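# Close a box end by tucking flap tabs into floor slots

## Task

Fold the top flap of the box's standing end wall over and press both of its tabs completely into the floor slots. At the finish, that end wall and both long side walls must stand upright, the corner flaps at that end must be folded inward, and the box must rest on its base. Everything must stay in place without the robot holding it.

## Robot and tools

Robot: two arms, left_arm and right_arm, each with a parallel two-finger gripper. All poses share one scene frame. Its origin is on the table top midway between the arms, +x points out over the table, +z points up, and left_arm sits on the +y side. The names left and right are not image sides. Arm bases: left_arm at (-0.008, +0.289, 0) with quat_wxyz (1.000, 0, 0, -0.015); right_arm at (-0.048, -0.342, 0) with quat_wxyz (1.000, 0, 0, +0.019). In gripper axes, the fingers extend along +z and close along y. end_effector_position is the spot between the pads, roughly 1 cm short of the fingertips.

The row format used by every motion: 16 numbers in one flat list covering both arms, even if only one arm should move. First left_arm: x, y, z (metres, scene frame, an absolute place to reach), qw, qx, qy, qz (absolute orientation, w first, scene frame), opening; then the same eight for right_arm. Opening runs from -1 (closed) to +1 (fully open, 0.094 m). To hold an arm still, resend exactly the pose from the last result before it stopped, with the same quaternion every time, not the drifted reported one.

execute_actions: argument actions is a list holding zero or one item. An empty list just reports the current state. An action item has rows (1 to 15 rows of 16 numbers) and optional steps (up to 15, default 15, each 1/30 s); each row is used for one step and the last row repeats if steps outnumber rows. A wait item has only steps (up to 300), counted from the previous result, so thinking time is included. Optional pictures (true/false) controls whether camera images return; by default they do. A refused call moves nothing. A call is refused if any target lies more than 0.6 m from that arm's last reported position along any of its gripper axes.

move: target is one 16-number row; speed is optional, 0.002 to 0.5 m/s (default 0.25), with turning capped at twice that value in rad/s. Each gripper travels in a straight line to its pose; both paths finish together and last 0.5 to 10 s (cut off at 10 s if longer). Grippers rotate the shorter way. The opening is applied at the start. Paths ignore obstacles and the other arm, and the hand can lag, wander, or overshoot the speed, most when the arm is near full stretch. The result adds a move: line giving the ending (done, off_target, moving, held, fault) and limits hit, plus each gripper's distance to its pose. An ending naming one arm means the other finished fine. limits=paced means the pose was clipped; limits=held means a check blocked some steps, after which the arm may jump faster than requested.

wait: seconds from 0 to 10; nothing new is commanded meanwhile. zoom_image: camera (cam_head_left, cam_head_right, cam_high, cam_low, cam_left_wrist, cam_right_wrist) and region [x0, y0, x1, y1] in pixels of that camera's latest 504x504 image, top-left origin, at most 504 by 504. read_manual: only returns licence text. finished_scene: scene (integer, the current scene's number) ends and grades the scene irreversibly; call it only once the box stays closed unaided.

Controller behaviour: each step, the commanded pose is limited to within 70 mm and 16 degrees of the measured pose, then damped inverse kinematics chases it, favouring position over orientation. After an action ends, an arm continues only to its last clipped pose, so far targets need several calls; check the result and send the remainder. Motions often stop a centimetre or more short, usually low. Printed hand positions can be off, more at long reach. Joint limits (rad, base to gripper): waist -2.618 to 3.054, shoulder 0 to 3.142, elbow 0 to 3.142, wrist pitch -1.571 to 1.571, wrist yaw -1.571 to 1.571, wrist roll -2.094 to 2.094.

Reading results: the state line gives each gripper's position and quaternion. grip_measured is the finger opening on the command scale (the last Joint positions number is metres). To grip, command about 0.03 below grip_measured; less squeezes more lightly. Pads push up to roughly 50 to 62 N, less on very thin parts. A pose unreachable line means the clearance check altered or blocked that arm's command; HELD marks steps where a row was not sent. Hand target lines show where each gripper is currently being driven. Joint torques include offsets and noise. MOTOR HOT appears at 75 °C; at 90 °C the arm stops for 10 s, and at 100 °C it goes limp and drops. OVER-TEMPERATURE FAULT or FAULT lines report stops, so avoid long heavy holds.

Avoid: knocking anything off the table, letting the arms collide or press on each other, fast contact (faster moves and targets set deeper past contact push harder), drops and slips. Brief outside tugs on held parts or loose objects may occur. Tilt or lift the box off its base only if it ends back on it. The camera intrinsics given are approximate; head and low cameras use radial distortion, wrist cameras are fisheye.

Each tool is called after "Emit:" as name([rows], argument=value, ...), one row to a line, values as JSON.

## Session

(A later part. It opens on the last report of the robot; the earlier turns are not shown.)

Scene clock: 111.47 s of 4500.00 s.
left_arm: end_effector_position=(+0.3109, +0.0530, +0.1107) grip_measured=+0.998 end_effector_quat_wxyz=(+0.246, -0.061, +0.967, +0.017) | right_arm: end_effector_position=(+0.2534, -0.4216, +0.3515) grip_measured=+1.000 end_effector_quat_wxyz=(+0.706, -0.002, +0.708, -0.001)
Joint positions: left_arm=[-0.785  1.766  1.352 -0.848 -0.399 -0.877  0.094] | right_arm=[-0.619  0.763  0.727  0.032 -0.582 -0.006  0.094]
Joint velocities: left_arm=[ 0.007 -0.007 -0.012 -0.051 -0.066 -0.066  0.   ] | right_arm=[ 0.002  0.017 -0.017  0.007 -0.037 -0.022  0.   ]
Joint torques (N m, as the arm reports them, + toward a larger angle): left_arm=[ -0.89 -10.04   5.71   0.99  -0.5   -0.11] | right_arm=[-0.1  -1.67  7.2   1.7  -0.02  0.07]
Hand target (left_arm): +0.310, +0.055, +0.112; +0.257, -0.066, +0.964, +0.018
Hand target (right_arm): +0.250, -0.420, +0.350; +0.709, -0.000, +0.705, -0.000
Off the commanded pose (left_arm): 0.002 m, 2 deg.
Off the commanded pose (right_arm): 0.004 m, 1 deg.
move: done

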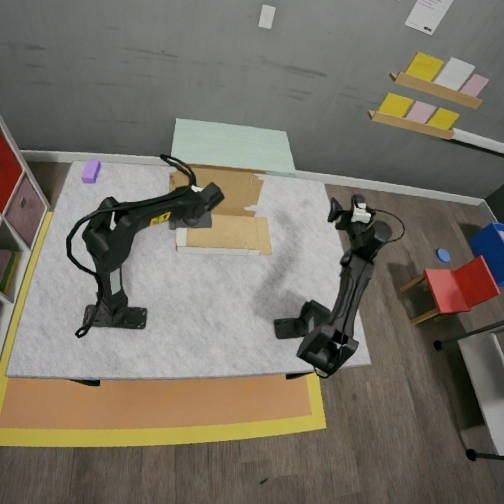

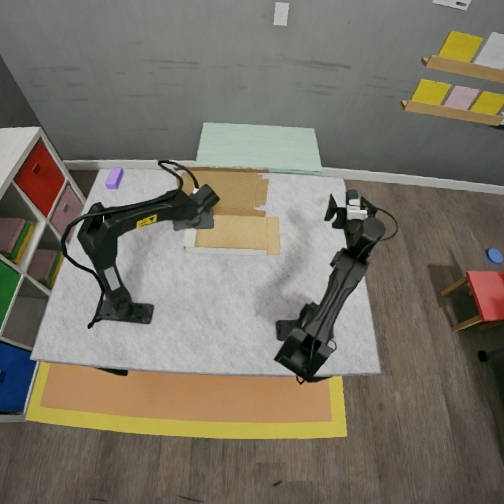

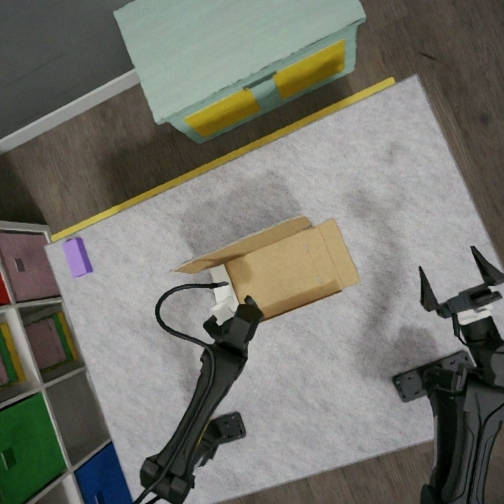

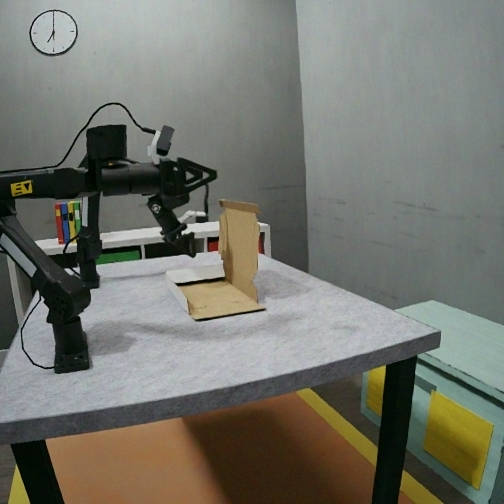

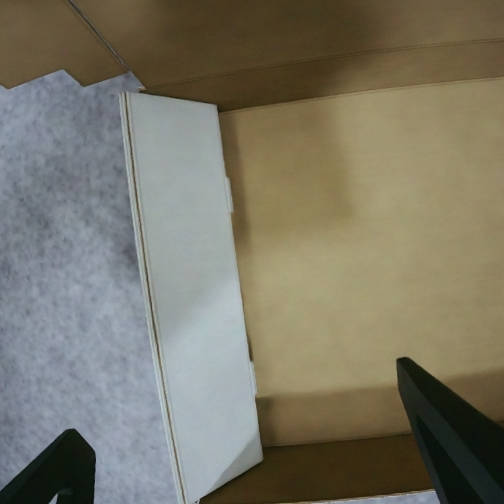

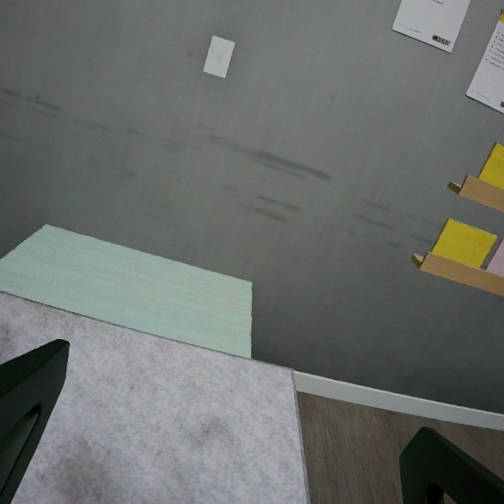

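Emit:
move(target=[0.335,0.064,0.024,0.258,-0.067,0.964,0.018,1,0.25,-0.42,0.35,0.709,0,0.705,0,1], speed=0.08)

Emit:
move(target=[0.335,0.07,0.022,0.258,-0.067,0.964,0.018,0,0.25,-0.42,0.35,0.709,0,0.705,0,1], speed=0.01)

Emit:
zoom_image(camera="cam_low", region=[140,190,280,330])

Scene clock: 117.47 s of 4500.00 s.
left_arm: end_effector_position=(+0.3357, +0.0601, +0.0311) grip_measured=+0.998 end_effector_quat_wxyz=(+0.262, -0.069, +0.963, +0.013) | right_arm: end_effector_position=(+0.2534, -0.4216, +0.3515) grip_measured=+1.000 end_effector_quat_wxyz=(+0.706, -0.002, +0.708, -0.001)
Joint positions: left_arm=[-0.729  1.889  1.158 -0.482 -0.4   -0.827  0.094] | right_arm=[-0.619  0.763  0.727  0.032 -0.582 -0.006  0.094]
Joint velocities: left_arm=[-0.022  0.007 -0.002 -0.022 -0.022 -0.037 -0.   ] | right_arm=[-0.002  0.012  0.002 -0.022 -0.022  0.051  0.   ]
Joint torques (N m, as the arm reports them, + toward a larger angle): left_arm=[ 0.54 -9.05  5.54  1.09 -0.27  0.12] | right_arm=[-0.11 -1.66  7.19  1.7  -0.02  0.07]
Hand target (left_arm): +0.335, +0.065, +0.024; +0.258, -0.067, +0.964, +0.018
Hand target (right_arm): +0.250, -0.420, +0.350; +0.709, -0.000, +0.705, -0.000
Off the commanded pose (left_arm): 0.008 m, 1 deg.
Off the commanded pose (right_arm): 0.004 m, 1 deg.
After step 90, 1.33 s passed at rest.
move: done

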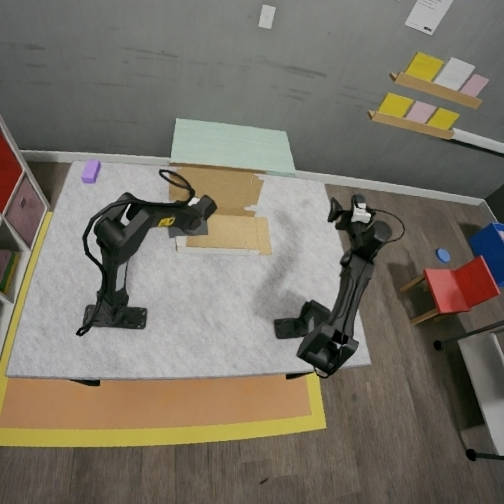

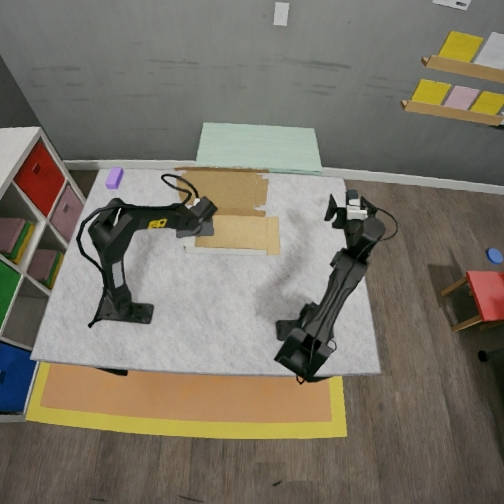

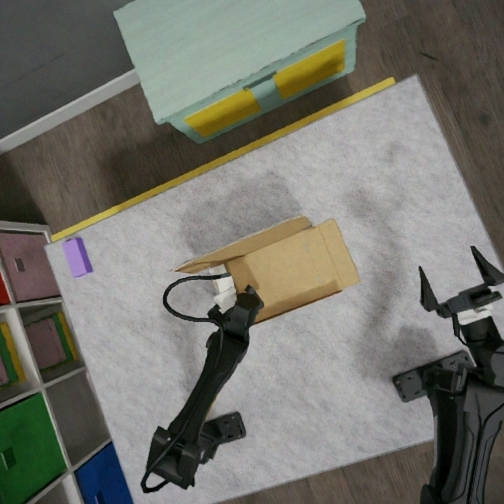

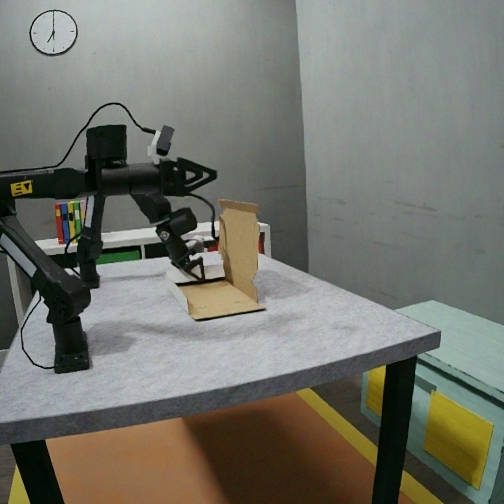

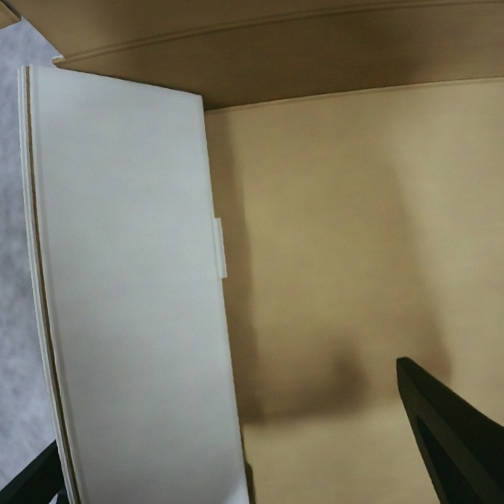

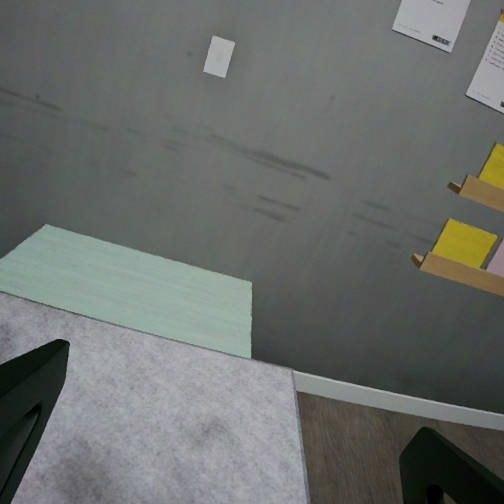

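Scene clock: 119.03 s of 4500.00 s.
left_arm: end_effector_position=(+0.3363, +0.0646, +0.0270) grip_measured=+0.002 end_effector_quat_wxyz=(+0.260, -0.068, +0.963, +0.014) | right_arm: end_effector_position=(+0.2534, -0.4216, +0.3515) grip_measured=+1.000 end_effector_quat_wxyz=(+0.706, -0.002, +0.708, -0.001)
Joint positions: left_arm=[-0.718  1.889  1.141 -0.464 -0.395 -0.815  0.047] | right_arm=[-0.619  0.763  0.727  0.032 -0.582 -0.006  0.094]
Joint velocities: left_arm=[-0.007  0.007  0.007 -0.051  0.037  0.007  0.001] | right_arm=[ 0.002  0.007 -0.007 -0.095  0.037  0.007  0.   ]
Joint torques (N m, as the arm reports them, + toward a larger angle): left_arm=[ 0.62 -9.5   5.11  1.04 -0.27  0.14] | right_arm=[-0.1  -1.67  7.19  1.7  -0.02  0.06]
Hand target (left_arm): +0.335, +0.070, +0.022; +0.258, -0.067, +0.964, +0.018
Hand target (right_arm): +0.250, -0.420, +0.350; +0.709, -0.000, +0.705, -0.000
Off the commanded pose (left_arm): 0.007 m, 1 deg.
Off the commanded pose (right_arm): 0.004 m, 1 deg.
move: done

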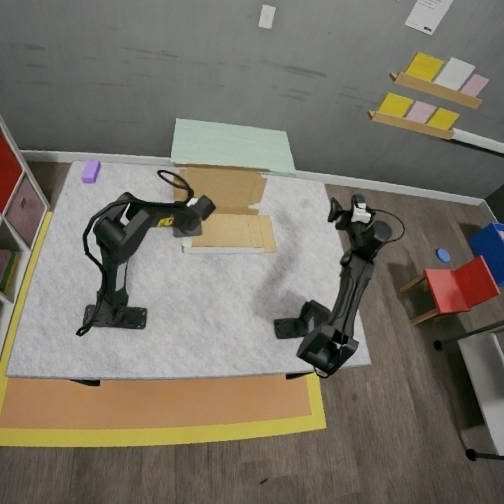

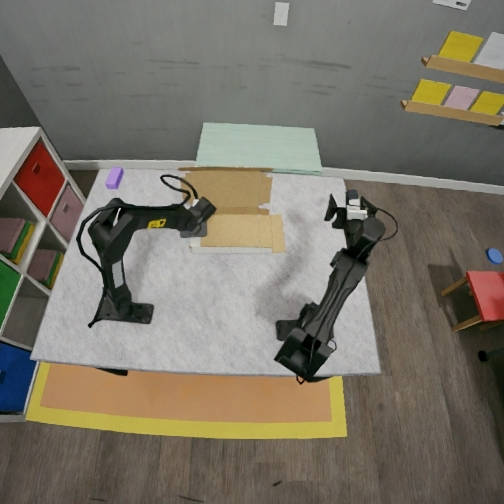

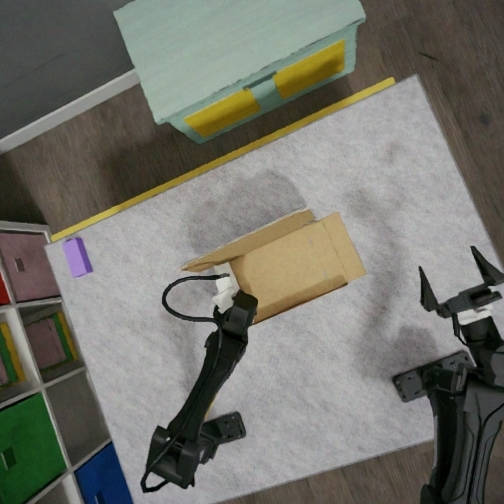

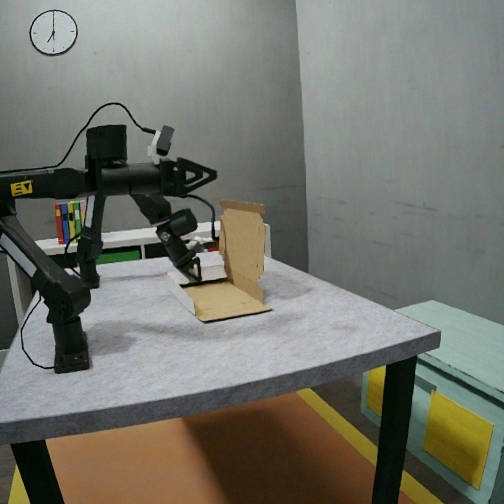

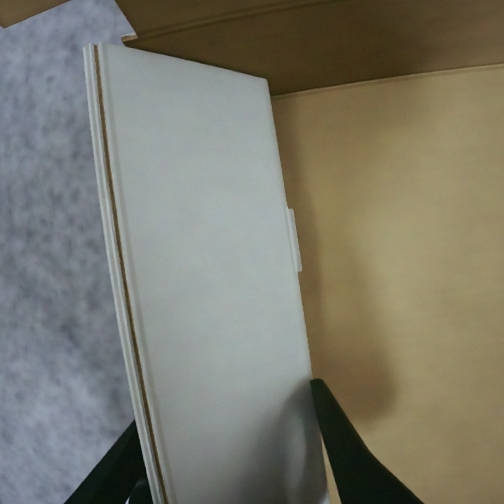

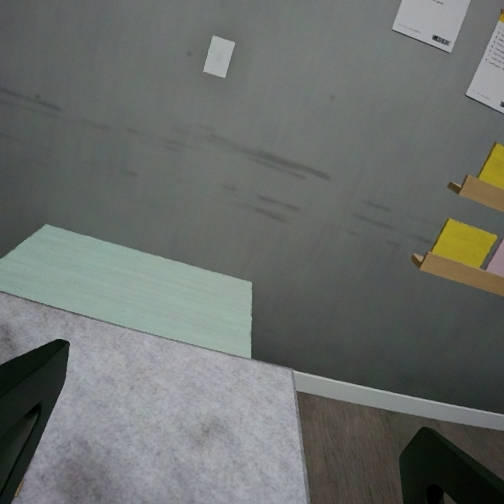

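Region (140, 190, 280, 330) of cam_low's 504x504 image, scaled by 3.600, with more detail than that image has.

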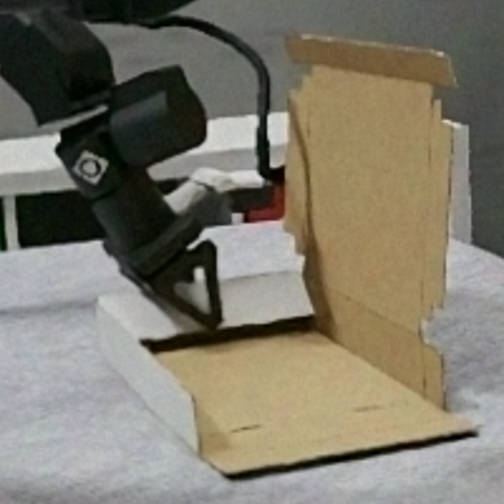

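Emit:
move(target=[0.335,0.068,0.018,0.258,-0.067,0.964,0.018,-0.4,0.25,-0.42,0.35,0.709,0,0.705,0,1], speed=0.01)

Emit:
move(target=[0.335,0.068,0.016,0.258,-0.067,0.964,0.018,-0.75,0.25,-0.42,0.35,0.709,0,0.705,0,1], speed=0.01)

Emit:
zoom_image(camera="cam_low", region=[140,190,280,330])

Scene clock: 124.73 s of 4500.00 s.
left_arm: end_effector_position=(+0.3383, +0.0618, +0.0280) grip_measured=-0.397 end_effector_quat_wxyz=(+0.264, -0.069, +0.962, +0.007) | right_arm: end_effector_position=(+0.2534, -0.4216, +0.3515) grip_measured=+1.000 end_effector_quat_wxyz=(+0.706, -0.002, +0.708, -0.001)
Joint positions: left_arm=[-0.718  1.889  1.141 -0.449 -0.391 -0.814  0.028] | right_arm=[-0.619  0.763  0.727  0.032 -0.582 -0.006  0.094]
Joint velocities: left_arm=[-0.007  0.012  0.002  0.022 -0.007  0.022  0.   ] | right_arm=[-0.012  0.007  0.002  0.037 -0.022  0.007  0.   ]
Joint torques (N m, as the arm reports them, + toward a larger angle): left_arm=[ 0.27 -8.74  4.97  1.06 -0.3   0.11] | right_arm=[-0.1  -1.67  7.19  1.7  -0.03  0.07]
Hand target (left_arm): +0.335, +0.068, +0.018; +0.258, -0.067, +0.964, +0.018
Hand target (right_arm): +0.250, -0.420, +0.350; +0.709, -0.000, +0.705, -0.000
Off the commanded pose (left_arm): 0.012 m, 1 deg.
Off the commanded pose (right_arm): 0.004 m, 1 deg.
After step 90, 1.50 s passed at rest.
move: off_target (left_arm)

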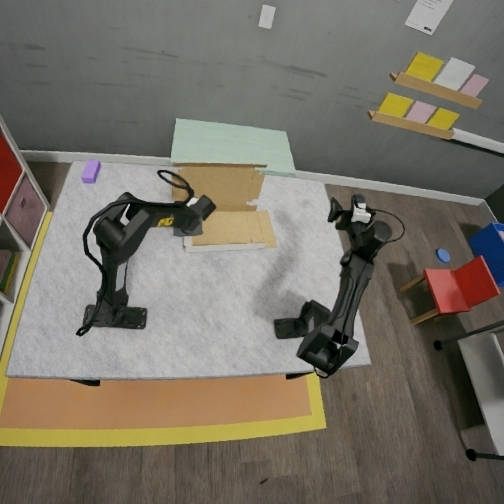

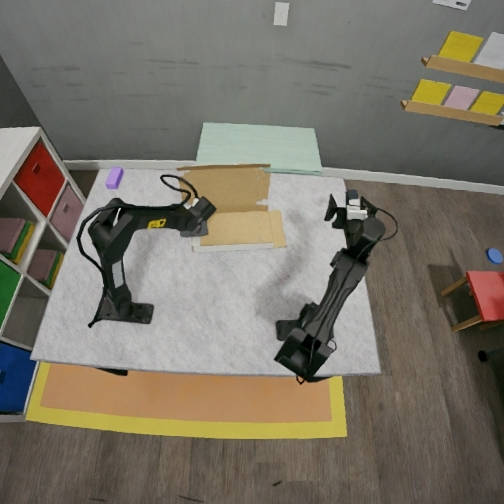

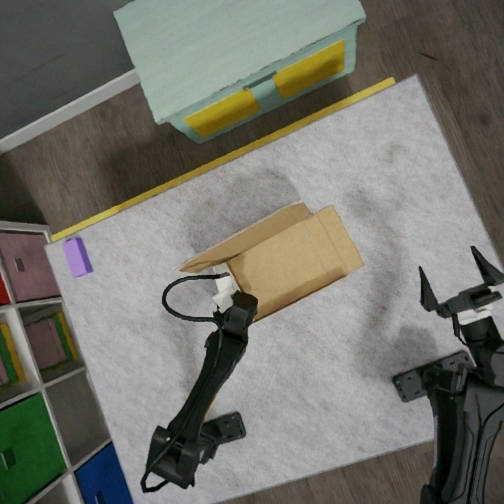

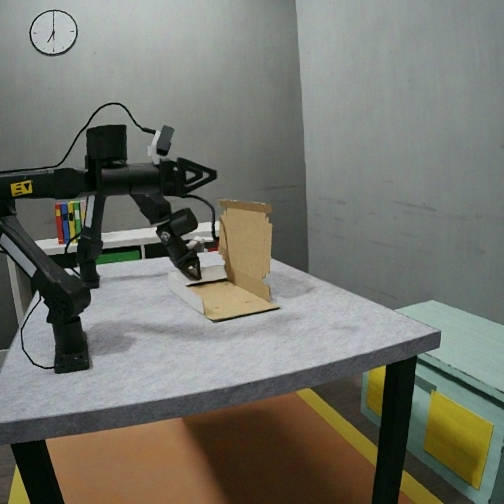

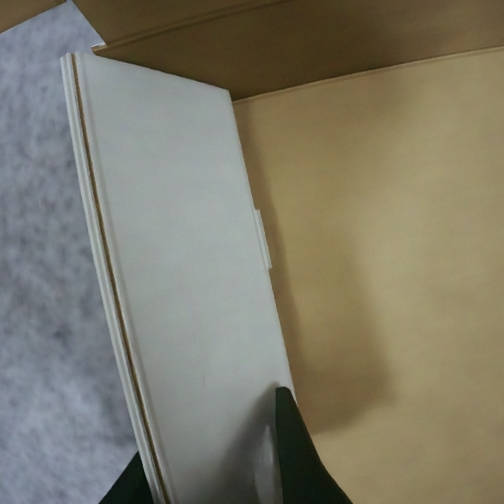

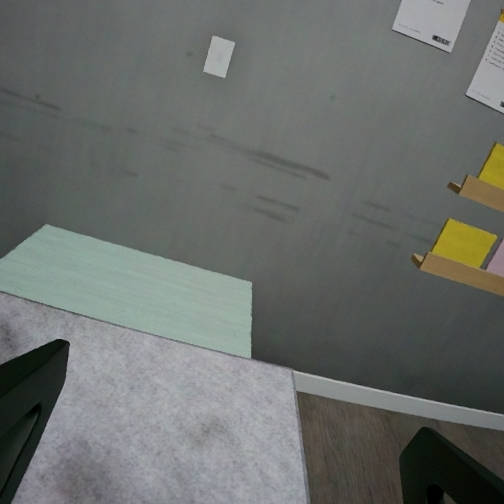

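Scene clock: 126.33 s of 4500.00 s.
left_arm: end_effector_position=(+0.3385, +0.0611, +0.0281) grip_measured=-0.746 end_effector_quat_wxyz=(+0.264, -0.069, +0.962, +0.006) | right_arm: end_effector_position=(+0.2534, -0.4216, +0.3515) grip_measured=+1.000 end_effector_quat_wxyz=(+0.706, -0.002, +0.708, -0.001)
Joint positions: left_arm=[-0.718  1.889  1.141 -0.447 -0.389 -0.814  0.012] | right_arm=[-0.619  0.763  0.727  0.032 -0.582 -0.006  0.094]
Joint velocities: left_arm=[-0.002  0.002  0.007  0.022  0.066 -0.066  0.   ] | right_arm=[ 0.007 -0.007 -0.002 -0.022  0.007  0.095  0.   ]
Joint torques (N m, as the arm reports them, + toward a larger angle): left_arm=[ 0.17 -8.4   4.68  1.1  -0.3   0.13] | right_arm=[-0.1  -1.66  7.19  1.7  -0.02  0.06]
Hand target (left_arm): +0.335, +0.068, +0.016; +0.258, -0.067, +0.964, +0.018
Hand target (right_arm): +0.250, -0.420, +0.350; +0.709, -0.000, +0.705, -0.000
Off the commanded pose (left_arm): 0.014 m, 2 deg.
Off the commanded pose (right_arm): 0.004 m, 1 deg.
move: off_target (left_arm)

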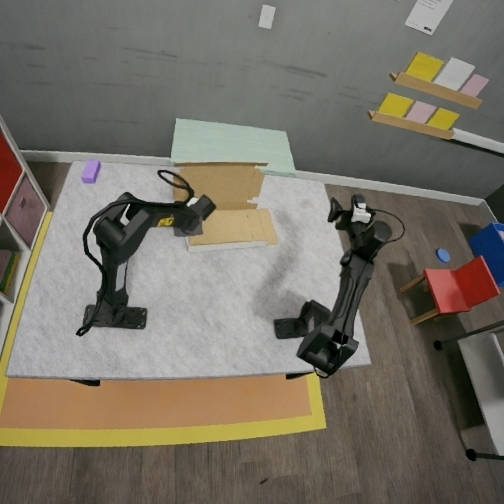

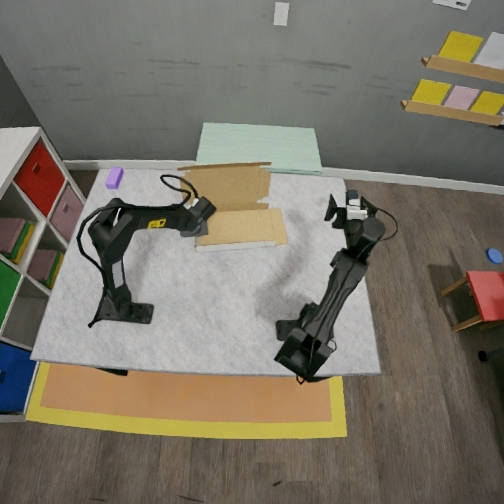

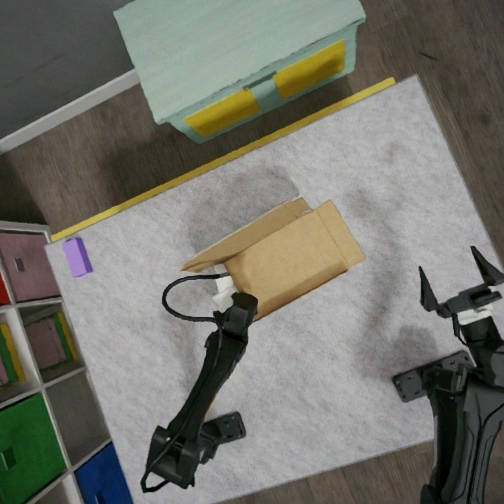

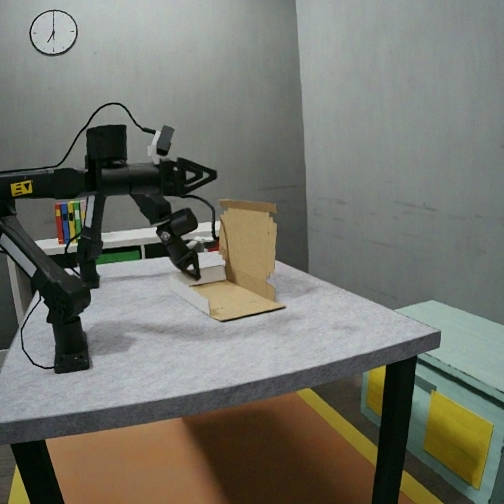

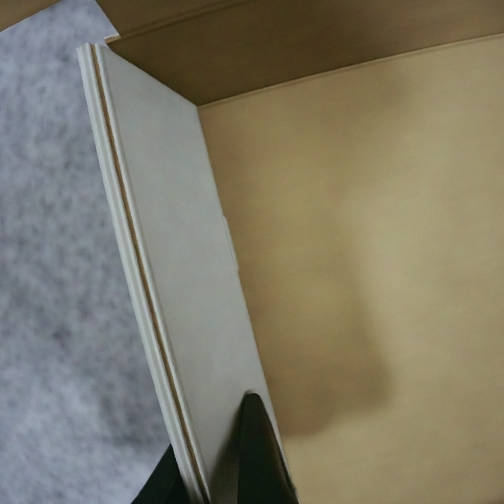

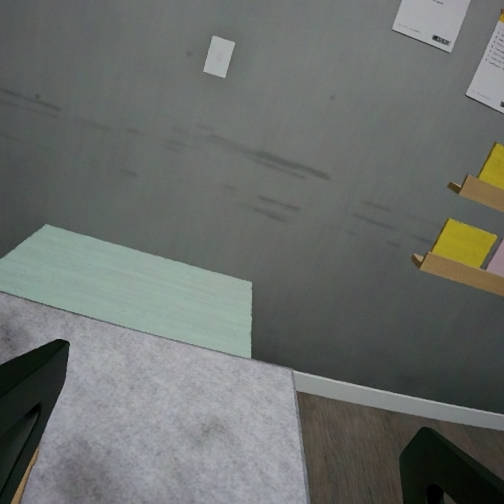

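Region (140, 190, 280, 330) of cam_low's 504x504 image, scaled by 3.600, with more detail than that image has.

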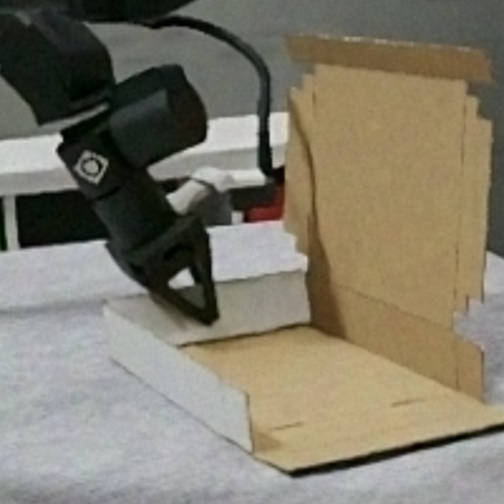

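Emit:
move(target=[0.337,0.062,0.02,0.258,-0.067,0.964,0.018,-0.93,0.25,-0.42,0.35,0.709,0,0.705,0,1], speed=0.01)

Emit:
zoom_image(camera="cam_low", region=[140,190,280,330])

Scene clock: 131.27 s of 4500.00 s.
left_arm: end_effector_position=(+0.3384, +0.0613, +0.0272) grip_measured=-0.916 end_effector_quat_wxyz=(+0.263, -0.068, +0.962, +0.006) | right_arm: end_effector_position=(+0.2534, -0.4216, +0.3515) grip_measured=+1.000 end_effector_quat_wxyz=(+0.706, -0.002, +0.708, -0.001)
Joint positions: left_arm=[-0.718  1.891  1.141 -0.447 -0.389 -0.814  0.004] | right_arm=[-0.619  0.763  0.727  0.032 -0.582 -0.006  0.094]
Joint velocities: left_arm=[ 0.012 -0.007 -0.002 -0.037 -0.022  0.007 -0.001] | right_arm=[ 0.002 -0.017 -0.002  0.022 -0.007  0.007  0.   ]
Joint torques (N m, as the arm reports them, + toward a larger angle): left_arm=[-0.45 -7.51  7.86  0.9  -0.39  0.01] | right_arm=[-0.1  -1.65  7.19  1.7  -0.02  0.07]
Hand target (left_arm): +0.337, +0.062, +0.020; +0.258, -0.067, +0.964, +0.018
Hand target (right_arm): +0.250, -0.420, +0.350; +0.709, -0.000, +0.705, -0.000
Off the commanded pose (left_arm): 0.007 m, 1 deg.
Off the commanded pose (right_arm): 0.004 m, 1 deg.
After step 90, 0.30 s passed at rest.
move: done

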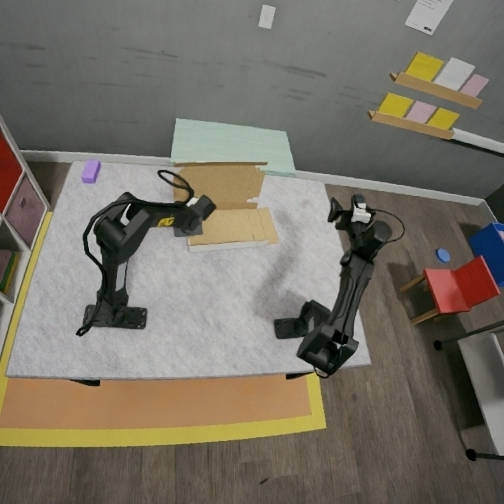

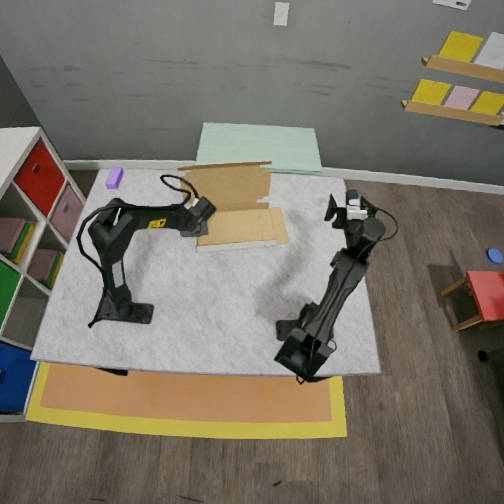

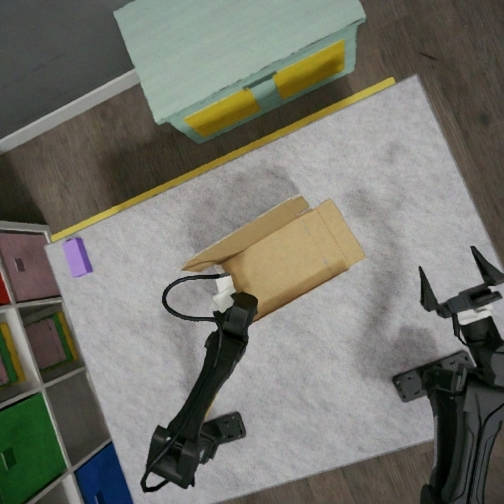

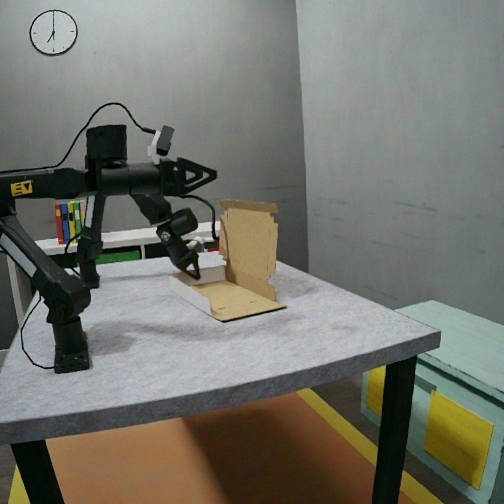

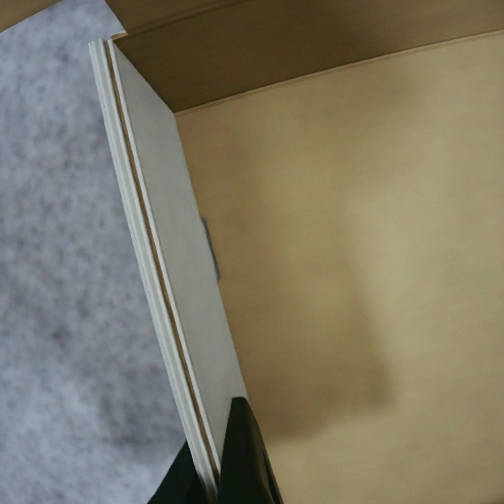

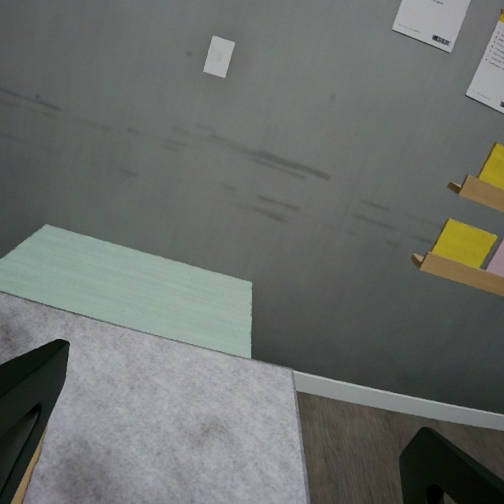

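Region (140, 190, 280, 330) of cam_low's 504x504 image, scaled by 3.600, with more detail than that image has.

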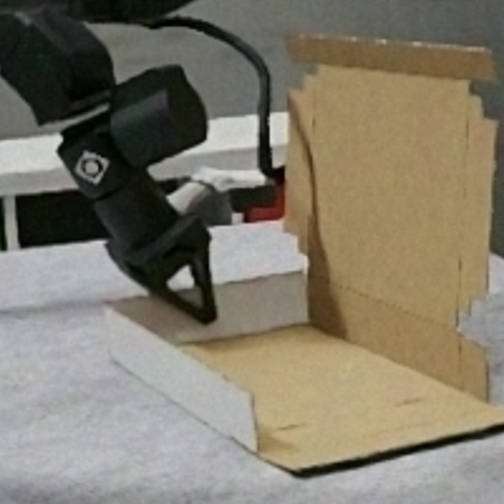

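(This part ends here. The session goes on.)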